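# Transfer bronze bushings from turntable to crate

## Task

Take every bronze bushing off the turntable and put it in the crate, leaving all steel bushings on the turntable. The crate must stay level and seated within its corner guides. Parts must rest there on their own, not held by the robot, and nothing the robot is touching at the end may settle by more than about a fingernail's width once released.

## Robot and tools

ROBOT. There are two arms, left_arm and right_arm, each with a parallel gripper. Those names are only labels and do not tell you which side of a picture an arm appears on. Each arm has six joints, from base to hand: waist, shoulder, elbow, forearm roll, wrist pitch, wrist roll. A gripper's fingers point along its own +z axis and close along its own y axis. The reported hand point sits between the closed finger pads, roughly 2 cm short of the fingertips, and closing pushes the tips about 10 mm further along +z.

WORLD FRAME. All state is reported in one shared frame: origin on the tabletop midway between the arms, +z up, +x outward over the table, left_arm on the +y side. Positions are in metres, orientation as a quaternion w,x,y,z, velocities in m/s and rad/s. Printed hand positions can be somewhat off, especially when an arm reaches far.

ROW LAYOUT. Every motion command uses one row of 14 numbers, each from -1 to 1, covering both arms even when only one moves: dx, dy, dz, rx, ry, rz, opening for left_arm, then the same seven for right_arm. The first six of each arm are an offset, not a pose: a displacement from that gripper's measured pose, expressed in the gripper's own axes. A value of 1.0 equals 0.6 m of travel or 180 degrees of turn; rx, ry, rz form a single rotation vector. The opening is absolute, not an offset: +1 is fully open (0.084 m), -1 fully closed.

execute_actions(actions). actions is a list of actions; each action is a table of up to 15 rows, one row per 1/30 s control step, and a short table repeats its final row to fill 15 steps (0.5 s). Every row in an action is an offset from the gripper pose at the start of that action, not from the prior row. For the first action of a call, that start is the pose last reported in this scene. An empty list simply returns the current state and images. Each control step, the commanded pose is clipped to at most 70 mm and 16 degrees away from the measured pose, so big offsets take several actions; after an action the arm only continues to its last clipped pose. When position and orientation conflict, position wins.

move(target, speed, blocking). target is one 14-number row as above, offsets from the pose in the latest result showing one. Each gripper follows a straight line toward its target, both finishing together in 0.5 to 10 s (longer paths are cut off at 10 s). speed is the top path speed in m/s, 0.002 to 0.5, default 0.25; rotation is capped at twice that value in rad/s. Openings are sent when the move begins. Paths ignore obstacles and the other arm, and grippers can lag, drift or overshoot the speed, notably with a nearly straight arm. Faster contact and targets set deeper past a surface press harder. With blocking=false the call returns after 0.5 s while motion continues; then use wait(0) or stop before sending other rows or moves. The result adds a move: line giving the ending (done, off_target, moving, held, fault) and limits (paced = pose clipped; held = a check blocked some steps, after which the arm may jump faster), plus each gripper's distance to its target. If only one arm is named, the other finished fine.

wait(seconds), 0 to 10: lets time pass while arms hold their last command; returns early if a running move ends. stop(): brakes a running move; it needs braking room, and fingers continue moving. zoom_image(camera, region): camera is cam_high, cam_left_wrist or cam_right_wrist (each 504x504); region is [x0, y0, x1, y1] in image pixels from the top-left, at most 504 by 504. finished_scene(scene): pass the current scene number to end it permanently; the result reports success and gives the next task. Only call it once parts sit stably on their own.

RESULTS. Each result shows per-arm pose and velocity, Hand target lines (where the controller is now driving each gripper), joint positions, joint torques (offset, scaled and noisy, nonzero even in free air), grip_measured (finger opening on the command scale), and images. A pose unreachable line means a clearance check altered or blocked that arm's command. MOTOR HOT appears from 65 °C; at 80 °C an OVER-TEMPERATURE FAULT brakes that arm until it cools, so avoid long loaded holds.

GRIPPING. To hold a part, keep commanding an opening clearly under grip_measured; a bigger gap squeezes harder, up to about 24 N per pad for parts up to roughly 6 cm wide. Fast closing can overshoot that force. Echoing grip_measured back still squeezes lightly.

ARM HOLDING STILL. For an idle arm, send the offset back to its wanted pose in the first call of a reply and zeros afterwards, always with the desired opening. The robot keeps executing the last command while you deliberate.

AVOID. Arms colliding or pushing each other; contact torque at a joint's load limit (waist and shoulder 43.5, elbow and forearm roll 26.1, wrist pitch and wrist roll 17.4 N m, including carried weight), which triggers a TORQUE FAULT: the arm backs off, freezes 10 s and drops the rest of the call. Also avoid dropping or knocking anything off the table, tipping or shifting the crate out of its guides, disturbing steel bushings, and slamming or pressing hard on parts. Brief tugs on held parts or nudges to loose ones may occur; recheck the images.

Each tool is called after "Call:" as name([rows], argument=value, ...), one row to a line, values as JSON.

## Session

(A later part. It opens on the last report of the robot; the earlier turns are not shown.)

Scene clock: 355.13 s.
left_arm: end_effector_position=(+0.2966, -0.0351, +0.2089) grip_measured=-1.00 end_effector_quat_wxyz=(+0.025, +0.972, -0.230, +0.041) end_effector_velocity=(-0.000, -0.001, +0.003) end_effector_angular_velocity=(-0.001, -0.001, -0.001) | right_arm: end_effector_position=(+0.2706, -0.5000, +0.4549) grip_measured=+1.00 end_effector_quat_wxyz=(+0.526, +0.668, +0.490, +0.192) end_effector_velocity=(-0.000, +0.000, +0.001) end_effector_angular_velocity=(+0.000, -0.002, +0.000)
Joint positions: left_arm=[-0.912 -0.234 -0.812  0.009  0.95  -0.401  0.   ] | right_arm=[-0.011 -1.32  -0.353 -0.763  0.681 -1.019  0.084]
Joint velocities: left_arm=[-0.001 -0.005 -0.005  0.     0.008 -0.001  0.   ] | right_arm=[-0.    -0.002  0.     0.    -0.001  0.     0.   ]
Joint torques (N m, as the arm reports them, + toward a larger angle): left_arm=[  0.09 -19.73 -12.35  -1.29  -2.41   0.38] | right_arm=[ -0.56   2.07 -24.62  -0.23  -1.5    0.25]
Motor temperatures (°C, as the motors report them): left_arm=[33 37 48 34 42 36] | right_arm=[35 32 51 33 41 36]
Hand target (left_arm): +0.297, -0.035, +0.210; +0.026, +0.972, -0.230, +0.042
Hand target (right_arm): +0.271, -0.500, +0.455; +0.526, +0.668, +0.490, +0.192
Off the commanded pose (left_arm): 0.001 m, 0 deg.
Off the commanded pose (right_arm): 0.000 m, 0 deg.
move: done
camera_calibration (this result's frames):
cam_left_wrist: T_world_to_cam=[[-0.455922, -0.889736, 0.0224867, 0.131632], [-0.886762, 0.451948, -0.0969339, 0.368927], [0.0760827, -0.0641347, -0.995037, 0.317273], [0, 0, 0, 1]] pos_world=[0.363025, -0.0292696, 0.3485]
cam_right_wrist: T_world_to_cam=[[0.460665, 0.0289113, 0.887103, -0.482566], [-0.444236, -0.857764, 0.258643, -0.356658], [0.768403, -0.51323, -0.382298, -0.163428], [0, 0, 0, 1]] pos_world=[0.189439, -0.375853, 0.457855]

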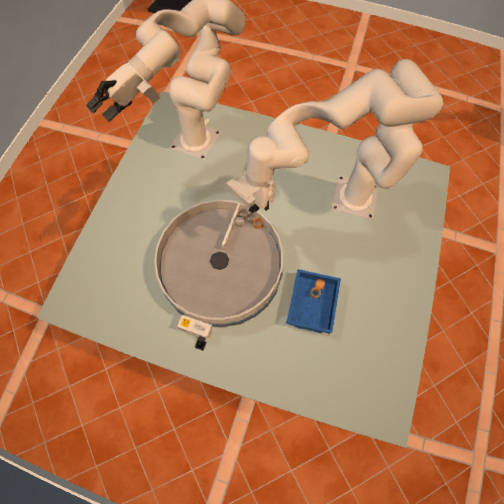

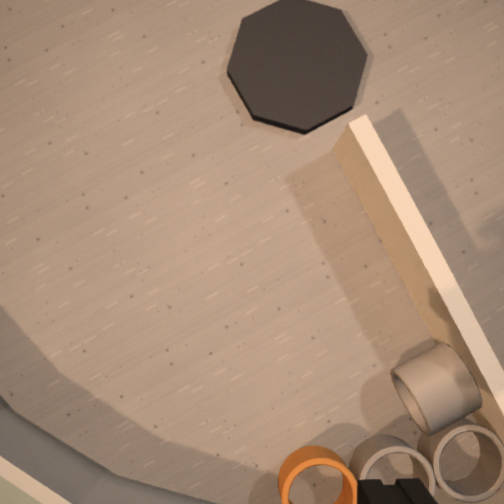

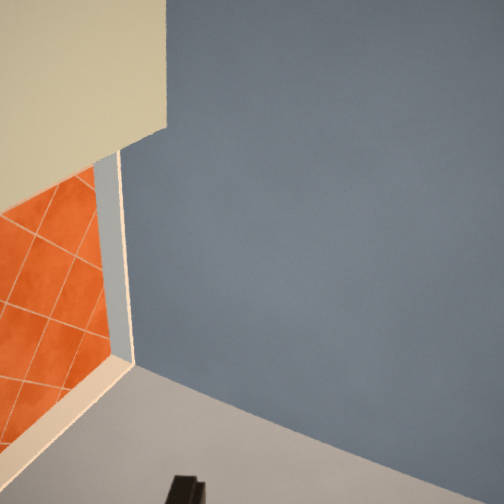

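Call:
move(target=[0,-0.02,0.218,0,0,0,-0.1,0,0,0,0,0,0,1], speed=0.08)

Call:
move(target=[-0.05,0,0,0,0,0,-0.1,0,0,0,0,0,0,1], speed=0.04)

Call:
move(target=[0,0,0,0,0,0,-1,0,0,0,0,0,0,1])

Call:
move(target=[0,0,-0.2,0,0,0,-1,0,0,0,0,0,0,1], speed=0.15)

Scene clock: 369.47 s.
left_arm: end_effector_position=(+0.3109, -0.0339, +0.0788) grip_measured=-0.11 end_effector_quat_wxyz=(+0.026, +0.972, -0.231, +0.041) end_effector_velocity=(+0.000, +0.001, -0.002) end_effector_angular_velocity=(+0.001, +0.000, -0.000) | right_arm: end_effector_position=(+0.2706, -0.5000, +0.4549) grip_measured=+1.00 end_effector_quat_wxyz=(+0.526, +0.668, +0.490, +0.192) end_effector_velocity=(+0.000, +0.000, -0.000) end_effector_angular_velocity=(-0.000, +0.000, +0.000)
Joint positions: left_arm=[-0.883  0.032 -0.674  0.008  0.545 -0.373  0.039] | right_arm=[-0.011 -1.32  -0.353 -0.763  0.681 -1.019  0.084]
Joint velocities: left_arm=[ 0.001  0.004  0.002  0.001 -0.005  0.     0.   ] | right_arm=[-0.     0.001 -0.    -0.    -0.001  0.     0.   ]
Joint torques (N m, as the arm reports them, + toward a larger angle): left_arm=[  0.13 -23.75 -10.03  -0.79  -2.3    0.2 ] | right_arm=[ -0.42   2.24 -24.46  -0.3   -1.61   0.31]
Motor temperatures (°C, as the motors report them): left_arm=[33 37 49 34 41 36] | right_arm=[35 32 51 33 41 36]
Hand target (left_arm): +0.311, -0.034, +0.078; +0.026, +0.972, -0.231, +0.041
Hand target (right_arm): +0.271, -0.500, +0.455; +0.526, +0.668, +0.490, +0.192
Off the commanded pose (left_arm): 0.001 m, 0 deg.
Off the commanded pose (right_arm): 0.000 m, 0 deg.
move: done
camera_calibration (this result's frames):
cam_left_wrist: T_world_to_cam=[[-0.456425, -0.889463, 0.0230761, 0.142289], [-0.886502, 0.452382, -0.0972891, 0.368451], [0.0760959, -0.0648622, -0.994989, 0.186725], [0, 0, 0, 1]] pos_world=[0.377368, -0.0280078, 0.218352]
cam_right_wrist: T_world_to_cam=[[0.460665, 0.0289113, 0.887103, -0.482566], [-0.444236, -0.857764, 0.258643, -0.356658], [0.768403, -0.51323, -0.382298, -0.163428], [0, 0, 0, 1]] pos_world=[0.189439, -0.375853, 0.457855]

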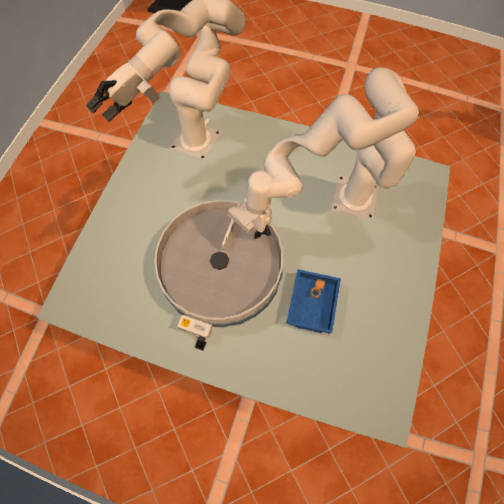

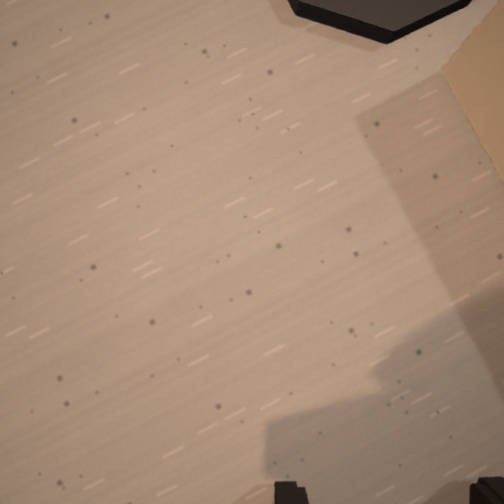

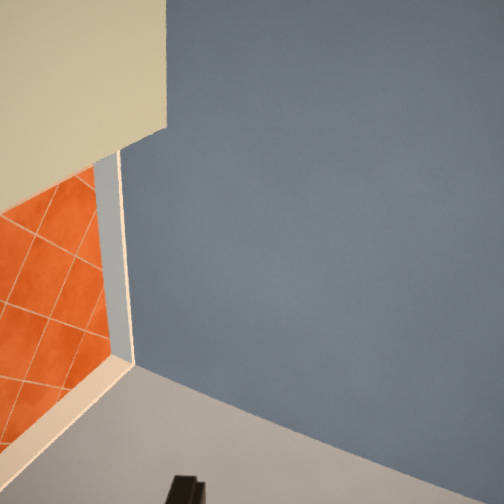

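Scene clock: 370.73 s.
left_arm: end_effector_position=(+0.2994, -0.0264, +0.0859) grip_measured=-0.24 end_effector_quat_wxyz=(+0.036, +0.973, -0.221, +0.057) end_effector_velocity=(+0.000, -0.000, +0.000) end_effector_angular_velocity=(+0.000, -0.001, -0.001) | right_arm: end_effector_position=(+0.2706, -0.5000, +0.4549) grip_measured=+1.00 end_effector_quat_wxyz=(+0.526, +0.668, +0.490, +0.192) end_effector_velocity=(+0.000, +0.000, +0.000) end_effector_angular_velocity=(-0.000, -0.000, +0.000)
Joint positions: left_arm=[-0.892 -0.045 -0.594  0.014  0.503 -0.406  0.034] | right_arm=[-0.011 -1.32  -0.353 -0.763  0.681 -1.019  0.084]
Joint velocities: left_arm=[-0.     0.001 -0.001  0.001  0.     0.001 -0.001] | right_arm=[-0.     0.     0.    -0.001 -0.001  0.     0.   ]
Joint torques (N m, as the arm reports them, + toward a larger angle): left_arm=[-20.97 -12.98   4.84  -3.35   9.14   0.84] | right_arm=[ -0.62   2.35 -24.31  -0.3   -1.37   0.34]
Motor temperatures (°C, as the motors report them): left_arm=[33 37 48 34 42 36] | right_arm=[35 32 51 33 41 36]
Hand target (left_arm): +0.285, -0.020, +0.076; +0.026, +0.972, -0.231, +0.041
Hand target (right_arm): +0.271, -0.500, +0.455; +0.526, +0.668, +0.490, +0.192
Off the commanded pose (left_arm): 0.019 m, 2 deg.
Off the commanded pose (right_arm): 0.000 m, 0 deg.
move: off_target (left_arm)
camera_calibration (this result's frames):
cam_left_wrist: T_world_to_cam=[[-0.440252, -0.897086, 0.0376111, 0.137253], [-0.891992, 0.432196, -0.132501, 0.3597], [0.10261, -0.0918827, -0.990469, 0.186193], [0, 0, 0, 1]] pos_world=[0.36217, -0.0152256, 0.226916]
cam_right_wrist: T_world_to_cam=[[0.460665, 0.0289115, 0.887103, -0.482566], [-0.444235, -0.857764, 0.258643, -0.356658], [0.768403, -0.51323, -0.382298, -0.163428], [0, 0, 0, 1]] pos_world=[0.189439, -0.375853, 0.457854]

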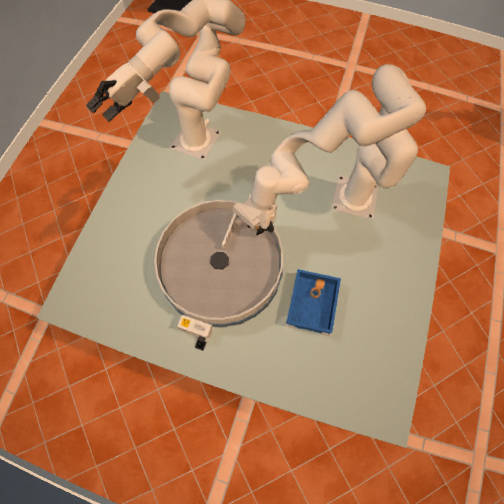

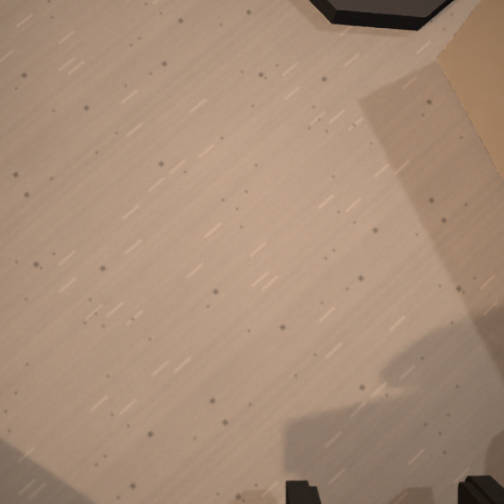

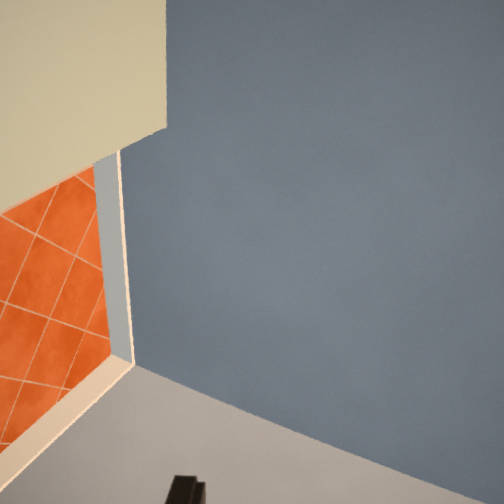

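Scene clock: 371.23 s.
left_arm: end_effector_position=(+0.3003, -0.0276, +0.0870) grip_measured=-0.38 end_effector_quat_wxyz=(+0.038, +0.973, -0.221, +0.059) end_effector_velocity=(+0.000, -0.000, +0.000) end_effector_angular_velocity=(-0.001, -0.001, +0.000) | right_arm: end_effector_position=(+0.2706, -0.5000, +0.4549) grip_measured=+1.00 end_effector_quat_wxyz=(+0.526, +0.668, +0.490, +0.192) end_effector_velocity=(+0.000, +0.000, +0.001) end_effector_angular_velocity=(-0.003, -0.000, +0.002)
Joint positions: left_arm=[-0.892 -0.044 -0.597  0.014  0.502 -0.406  0.028] | right_arm=[-0.011 -1.32  -0.353 -0.763  0.681 -1.019  0.084]
Joint velocities: left_arm=[-0.    -0.001  0.001  0.001 -0.001 -0.001  0.   ] | right_arm=[ 0.     0.001 -0.001 -0.001 -0.002 -0.001  0.   ]
Joint torques (N m, as the arm reports them, + toward a larger angle): left_arm=[ -6.93 -15.39  -1.59  -1.44   4.06   0.6 ] | right_arm=[ -0.83   2.59 -24.54  -0.12  -1.6    0.15]
Motor temperatures (°C, as the motors report them): left_arm=[33 37 48 34 42 36] | right_arm=[35 32 51 33 41 36]
Hand target (left_arm): +0.299, -0.026, +0.086; +0.036, +0.973, -0.221, +0.057
Hand target (right_arm): +0.271, -0.500, +0.455; +0.526, +0.668, +0.490, +0.192
Off the commanded pose (left_arm): 0.002 m, 0 deg.
Off the commanded pose (right_arm): 0.000 m, 0 deg.
move: done
camera_calibration (this result's frames):
cam_left_wrist: T_world_to_cam=[[-0.440661, -0.896817, 0.0392082, 0.136442], [-0.891508, 0.432107, -0.136002, 0.361324], [0.105027, -0.0948852, -0.989932, 0.186137], [0, 0, 0, 1]] pos_world=[0.362698, -0.0161053, 0.228054]
cam_right_wrist: T_world_to_cam=[[0.460665, 0.0289114, 0.887103, -0.482566], [-0.444235, -0.857764, 0.258643, -0.356658], [0.768403, -0.51323, -0.382298, -0.163428], [0, 0, 0, 1]] pos_world=[0.189439, -0.375853, 0.457854]

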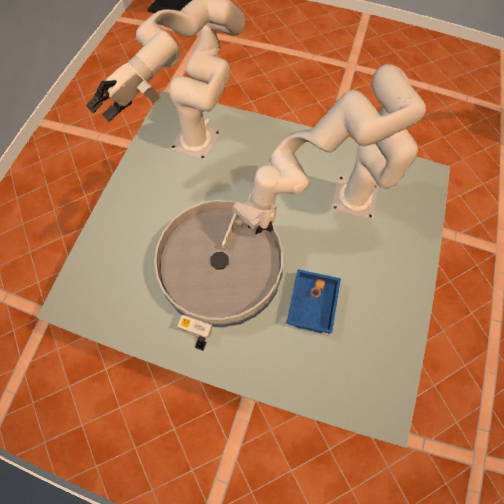

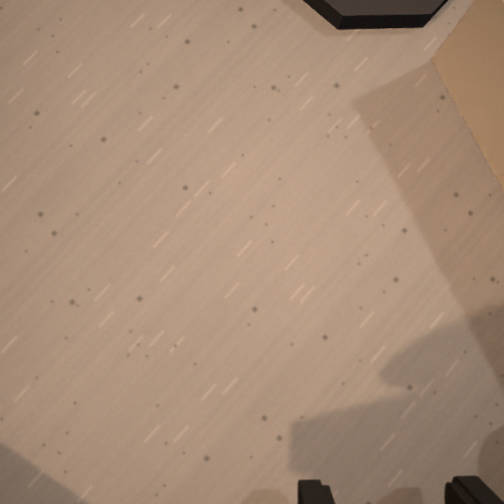

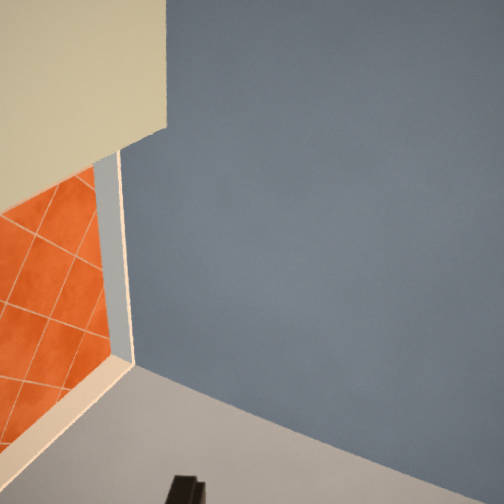

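Scene clock: 372.50 s.
left_arm: end_effector_position=(+0.2885, -0.0152, +0.2050) grip_measured=-0.36 end_effector_quat_wxyz=(+0.037, +0.973, -0.221, +0.058) end_effector_velocity=(+0.001, -0.001, +0.004) end_effector_angular_velocity=(-0.004, -0.003, +0.000) | right_arm: end_effector_position=(+0.2706, -0.5000, +0.4549) grip_measured=+1.00 end_effector_quat_wxyz=(+0.526, +0.668, +0.490, +0.192) end_effector_velocity=(-0.000, -0.000, +0.001) end_effector_angular_velocity=(-0.001, -0.002, -0.001)
Joint positions: left_arm=[-0.895 -0.334 -0.697  0.01   0.893 -0.404  0.028] | right_arm=[-0.011 -1.32  -0.353 -0.763  0.681 -1.019  0.084]
Joint velocities: left_arm=[ 0.    -0.005 -0.007 -0.     0.007 -0.    -0.   ] | right_arm=[-0.    -0.    -0.001 -0.002 -0.     0.001  0.   ]
Joint torques (N m, as the arm reports them, + toward a larger angle): left_arm=[  0.25 -17.62 -12.57  -1.29  -2.39   0.1 ] | right_arm=[ -0.75   2.55 -24.54   0.03  -1.67   0.25]
Motor temperatures (°C, as the motors report them): left_arm=[33 37 48 34 42 36] | right_arm=[35 32 51 33 41 36]
Hand target (left_arm): +0.289, -0.015, +0.206; +0.037, +0.973, -0.221, +0.059
Hand target (right_arm): +0.271, -0.500, +0.455; +0.526, +0.668, +0.490, +0.192
Off the commanded pose (left_arm): 0.001 m, 0 deg.
Off the commanded pose (right_arm): 0.000 m, 0 deg.
move: done
camera_calibration (this result's frames):
cam_left_wrist: T_world_to_cam=[[-0.440238, -0.897062, 0.0383495, 0.137793], [-0.891772, 0.43187, -0.135022, 0.361338], [0.104561, -0.0936408, -0.9901, 0.305639], [0, 0, 0, 1]] pos_world=[0.350935, -0.00382227, 0.346117]
cam_right_wrist: T_world_to_cam=[[0.460665, 0.0289115, 0.887103, -0.482566], [-0.444235, -0.857764, 0.258643, -0.356658], [0.768403, -0.51323, -0.382298, -0.163428], [0, 0, 0, 1]] pos_world=[0.189439, -0.375853, 0.457855]

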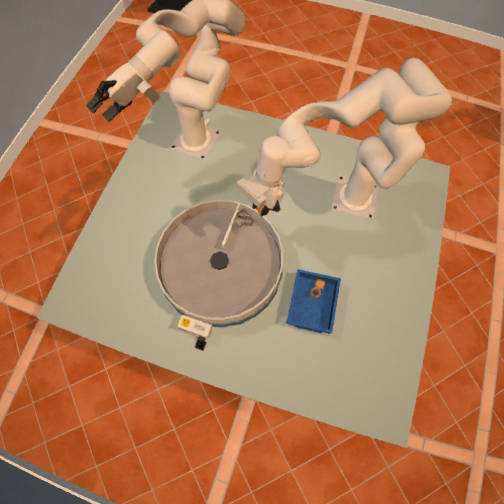

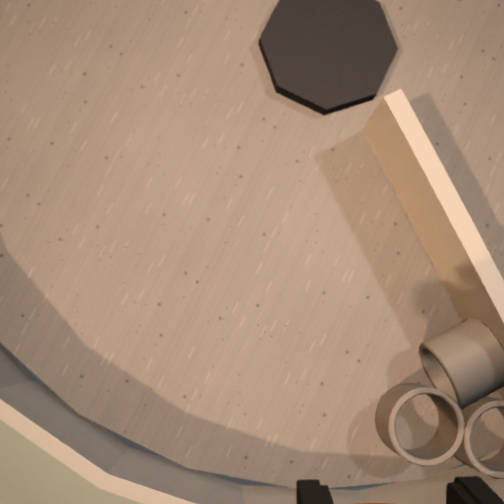

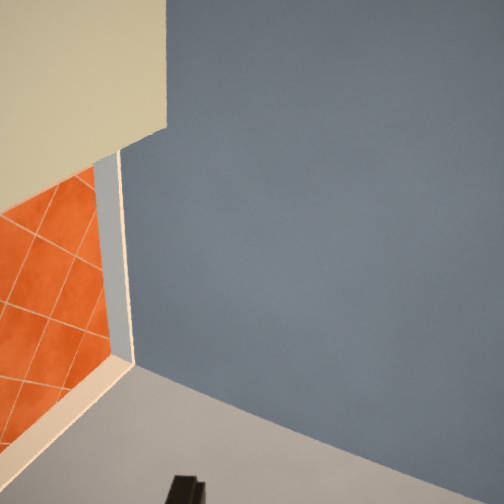

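Call:
move(target=[0.157,-0.563,0,0,0,0,-1,0,0,0,0,0,0,1], speed=0.2)

Call:
move(target=[0,0,0.24,0,0,0,-1,0,0,0,0,0,0,1], speed=0.1)

Call:
move(target=[0,0,0,0,0,0,0.3,0,0,0,0,0,0,1])

Call:
move(target=[0,0,-0.3,0,0,0,0.3,0,0,0,0,0,0,1])

Scene clock: 380.63 s.
left_arm: end_effector_position=(+0.5193, +0.2477, +0.2016) grip_measured=-0.36 end_effector_quat_wxyz=(+0.037, +0.973, -0.221, +0.058) end_effector_velocity=(+0.001, +0.002, -0.001) end_effector_angular_velocity=(-0.001, +0.003, +0.002) | right_arm: end_effector_position=(+0.2706, -0.5000, +0.4549) grip_measured=+1.00 end_effector_quat_wxyz=(+0.526, +0.668, +0.490, +0.192) end_effector_velocity=(-0.000, -0.000, +0.000) end_effector_angular_velocity=(+0.001, -0.002, -0.001)
Joint positions: left_arm=[-0.085  0.035 -1.077 -0.116  0.945  0.476  0.028] | right_arm=[-0.011 -1.32  -0.353 -0.763  0.681 -1.019  0.084]
Joint velocities: left_arm=[ 0.004  0.005 -0.005 -0.001  0.003  0.002 -0.   ] | right_arm=[-0.    -0.001  0.    -0.     0.001  0.001  0.   ]
Joint torques (N m, as the arm reports them, + toward a larger angle): left_arm=[  0.3  -28.29 -12.43  -0.83  -2.62   0.06] | right_arm=[ -0.98   2.72 -24.5   -0.15  -1.56   0.33]
Motor temperatures (°C, as the motors report them): left_arm=[33 37 49 34 41 36] | right_arm=[35 32 51 33 41 36]
Hand target (left_arm): +0.519, +0.248, +0.202; +0.037, +0.973, -0.221, +0.058
Hand target (right_arm): +0.271, -0.500, +0.455; +0.526, +0.668, +0.490, +0.192
Off the commanded pose (left_arm): 0.001 m, 0 deg.
Off the commanded pose (right_arm): 0.000 m, 0 deg.
move: done
camera_calibration (this result's frames):
cam_left_wrist: T_world_to_cam=[[-0.440744, -0.896834, 0.0378513, 0.475723], [-0.891594, 0.432507, -0.134155, 0.452721], [0.103944, -0.0928759, -0.990237, 0.3029], [0, 0, 0, 1]] pos_world=[0.581831, 0.258972, 0.342671]
cam_right_wrist: T_world_to_cam=[[0.460664, 0.0289115, 0.887103, -0.482566], [-0.444235, -0.857764, 0.258643, -0.356658], [0.768403, -0.51323, -0.382298, -0.163428], [0, 0, 0, 1]] pos_world=[0.189439, -0.375853, 0.457855]

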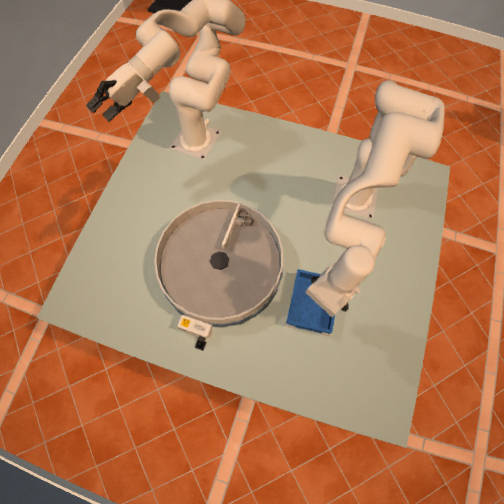

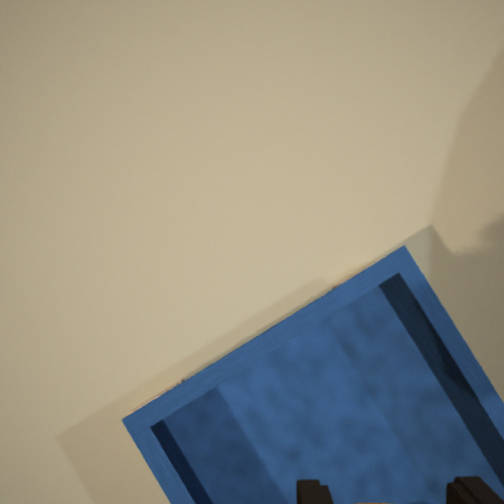

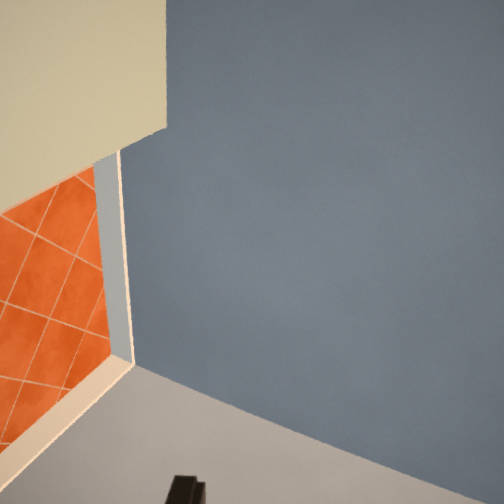

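Scene clock: 382.50 s.
left_arm: end_effector_position=(+0.5338, +0.2334, +0.0597) grip_measured=-0.36 end_effector_quat_wxyz=(+0.037, +0.973, -0.222, +0.058) end_effector_velocity=(-0.001, -0.000, -0.003) end_effector_angular_velocity=(-0.000, +0.003, -0.000) | right_arm: end_effector_position=(+0.2706, -0.5000, +0.4549) grip_measured=+1.00 end_effector_quat_wxyz=(+0.526, +0.668, +0.490, +0.192) end_effector_velocity=(-0.000, +0.000, +0.001) end_effector_angular_velocity=(+0.000, -0.002, +0.001)
Joint positions: left_arm=[-0.125  0.315 -0.99  -0.167  0.576  0.509  0.028] | right_arm=[-0.011 -1.32  -0.353 -0.763  0.681 -1.019  0.084]
Joint velocities: left_arm=[-0.001  0.005  0.002 -0.001 -0.004  0.001 -0.   ] | right_arm=[ 0.    -0.001 -0.001  0.001 -0.    -0.     0.   ]
Joint torques (N m, as the arm reports them, + toward a larger angle): left_arm=[  0.65 -31.95 -10.78  -1.2   -2.42  -0.12] | right_arm=[ -0.69   2.76 -24.42   0.03  -1.51   0.22]
Motor temperatures (°C, as the motors report them): left_arm=[33 37 49 34 41 36] | right_arm=[35 32 51 33 41 36]
Hand target (left_arm): +0.533, +0.233, +0.059; +0.037, +0.973, -0.222, +0.058
Hand target (right_arm): +0.271, -0.500, +0.455; +0.526, +0.668, +0.490, +0.192
Off the commanded pose (left_arm): 0.001 m, 0 deg.
Off the commanded pose (right_arm): 0.000 m, 0 deg.
move: done
camera_calibration (this result's frames):
cam_left_wrist: T_world_to_cam=[[-0.441151, -0.896631, 0.0379246, 0.474793], [-0.891273, 0.43279, -0.135369, 0.452627], [0.104963, -0.0935196, -0.990069, 0.159097], [0, 0, 0, 1]] pos_world=[0.596171, 0.2447, 0.200782]
cam_right_wrist: T_world_to_cam=[[0.460665, 0.0289114, 0.887103, -0.482566], [-0.444235, -0.857764, 0.258643, -0.356658], [0.768403, -0.51323, -0.382298, -0.163428], [0, 0, 0, 1]] pos_world=[0.189439, -0.375853, 0.457855]

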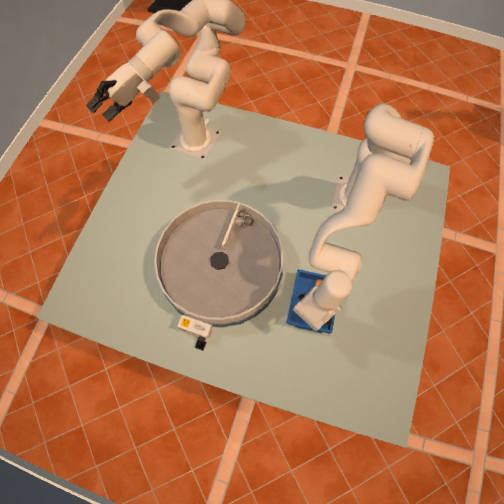

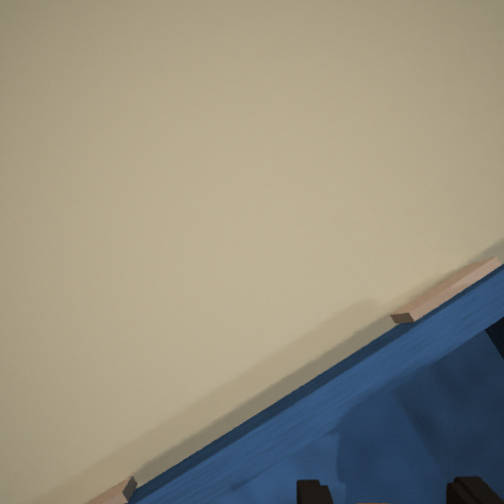

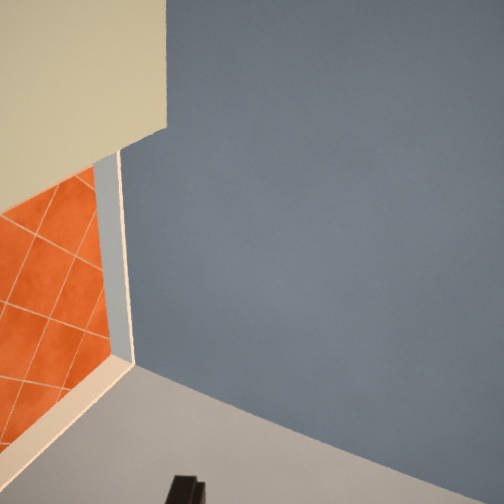

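Scene clock: 383.03 s.
left_arm: end_effector_position=(+0.5338, +0.2334, +0.0597) grip_measured=+0.29 end_effector_quat_wxyz=(+0.037, +0.973, -0.222, +0.059) end_effector_velocity=(-0.000, +0.000, -0.000) end_effector_angular_velocity=(-0.000, +0.001, +0.001) | right_arm: end_effector_position=(+0.2706, -0.5000, +0.4549) grip_measured=+1.00 end_effector_quat_wxyz=(+0.526, +0.668, +0.490, +0.192) end_effector_velocity=(+0.000, +0.000, -0.000) end_effector_angular_velocity=(+0.001, -0.001, +0.000)
Joint positions: left_arm=[-0.125  0.315 -0.99  -0.167  0.576  0.509  0.056] | right_arm=[-0.011 -1.32  -0.353 -0.763  0.681 -1.019  0.084]
Joint velocities: left_arm=[ 0.     0.     0.001 -0.     0.    -0.001  0.   ] | right_arm=[-0.    -0.     0.     0.001 -0.     0.001  0.   ]
Joint torques (N m, as the arm reports them, + toward a larger angle): left_arm=[  0.32 -31.64 -10.76  -1.11  -2.38  -0.01] | right_arm=[ -0.6    2.61 -24.43  -0.21  -1.52   0.27]
Motor temperatures (°C, as the motors report them): left_arm=[33 37 49 34 41 36] | right_arm=[35 32 51 33 41 36]
Hand target (left_arm): +0.534, +0.233, +0.060; +0.037, +0.973, -0.222, +0.058
Hand target (right_arm): +0.271, -0.500, +0.455; +0.526, +0.668, +0.490, +0.192
Off the commanded pose (left_arm): 0.000 m, 0 deg.
Off the commanded pose (right_arm): 0.000 m, 0 deg.
move: done
camera_calibration (this result's frames):
cam_left_wrist: T_world_to_cam=[[-0.441151, -0.896632, 0.0379061, 0.474799], [-0.891268, 0.432788, -0.135414, 0.452642], [0.105011, -0.0935224, -0.990064, 0.159092], [0, 0, 0, 1]] pos_world=[0.596177, 0.244701, 0.200808]
cam_right_wrist: T_world_to_cam=[[0.460665, 0.0289114, 0.887103, -0.482566], [-0.444235, -0.857764, 0.258643, -0.356659], [0.768403, -0.51323, -0.382298, -0.163428], [0, 0, 0, 1]] pos_world=[0.189439, -0.375853, 0.457855]

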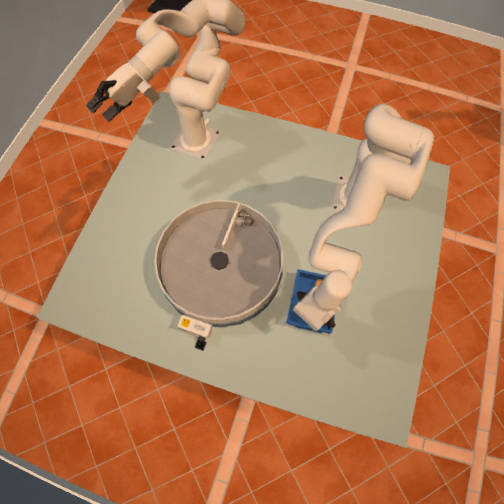

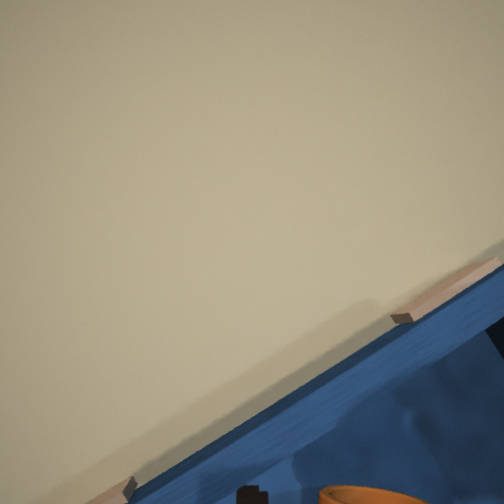

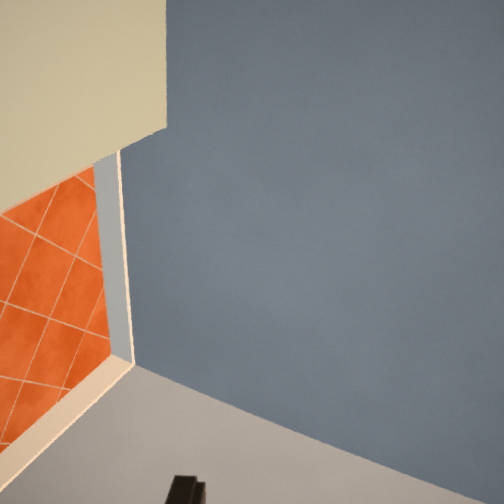

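Scene clock: 384.27 s.
left_arm: end_effector_position=(+0.5155, +0.2513, +0.2367) grip_measured=+0.29 end_effector_quat_wxyz=(+0.037, +0.973, -0.221, +0.057) end_effector_velocity=(+0.003, -0.000, +0.008) end_effector_angular_velocity=(-0.001, -0.013, -0.001) | right_arm: end_effector_position=(+0.2706, -0.5000, +0.4549) grip_measured=+1.00 end_effector_quat_wxyz=(+0.526, +0.668, +0.490, +0.192) end_effector_velocity=(+0.000, +0.000, -0.000) end_effector_angular_velocity=(+0.003, -0.000, -0.000)
Joint positions: left_arm=[-0.076 -0.008 -1.13  -0.11   1.042  0.472  0.056] | right_arm=[-0.011 -1.32  -0.353 -0.763  0.681 -1.019  0.084]
Joint velocities: left_arm=[-0.    -0.007 -0.012  0.     0.006 -0.     0.   ] | right_arm=[-0.     0.     0.     0.002  0.     0.001  0.   ]
Joint torques (N m, as the arm reports them, + toward a larger angle): left_arm=[  0.   -26.38 -12.84  -1.26  -2.87  -0.13] | right_arm=[ -0.79   2.29 -24.33  -0.02  -1.55   0.3 ]
Motor temperatures (°C, as the motors report them): left_arm=[33 37 49 34 41 36] | right_arm=[35 32 51 33 41 36]
Hand target (left_arm): +0.516, +0.251, +0.238; +0.037, +0.973, -0.221, +0.058
Hand target (right_arm): +0.271, -0.500, +0.455; +0.526, +0.668, +0.490, +0.192
Off the commanded pose (left_arm): 0.001 m, 0 deg.
Off the commanded pose (right_arm): 0.000 m, 0 deg.
move: done
camera_calibration (this result's frames):
cam_left_wrist: T_world_to_cam=[[-0.440609, -0.896889, 0.0381203, 0.475799], [-0.891757, 0.43242, -0.133346, 0.452451], [0.103113, -0.0927478, -0.990336, 0.338804], [0, 0, 0, 1]] pos_world=[0.578183, 0.262513, 0.377725]
cam_right_wrist: T_world_to_cam=[[0.460665, 0.0289115, 0.887103, -0.482566], [-0.444235, -0.857764, 0.258643, -0.356658], [0.768403, -0.51323, -0.382298, -0.163428], [0, 0, 0, 1]] pos_world=[0.189439, -0.375853, 0.457855]

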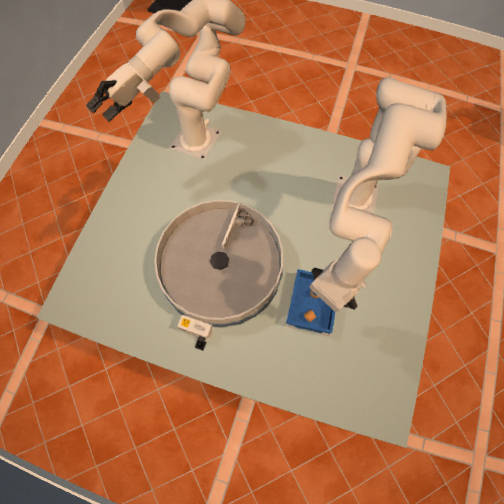

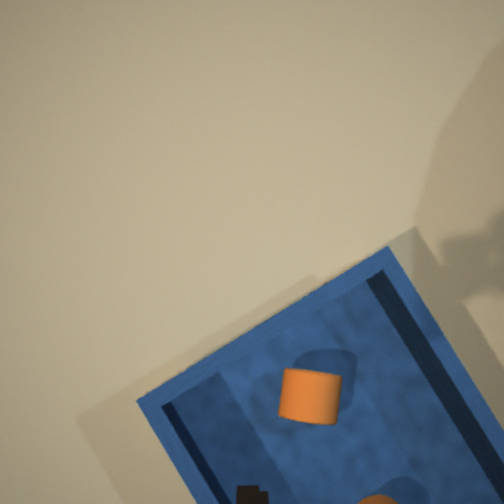

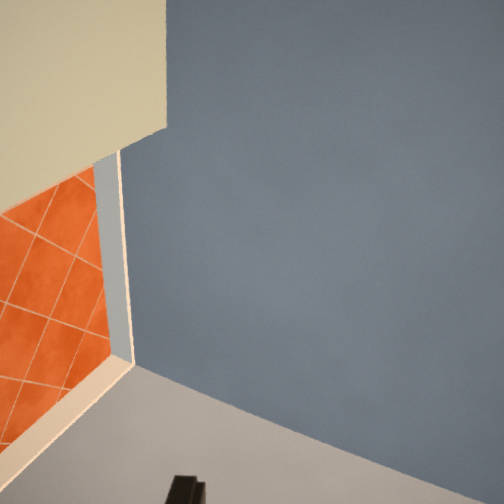

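Call:
finished_scene(scene=1)

The scene is finished: the task was done.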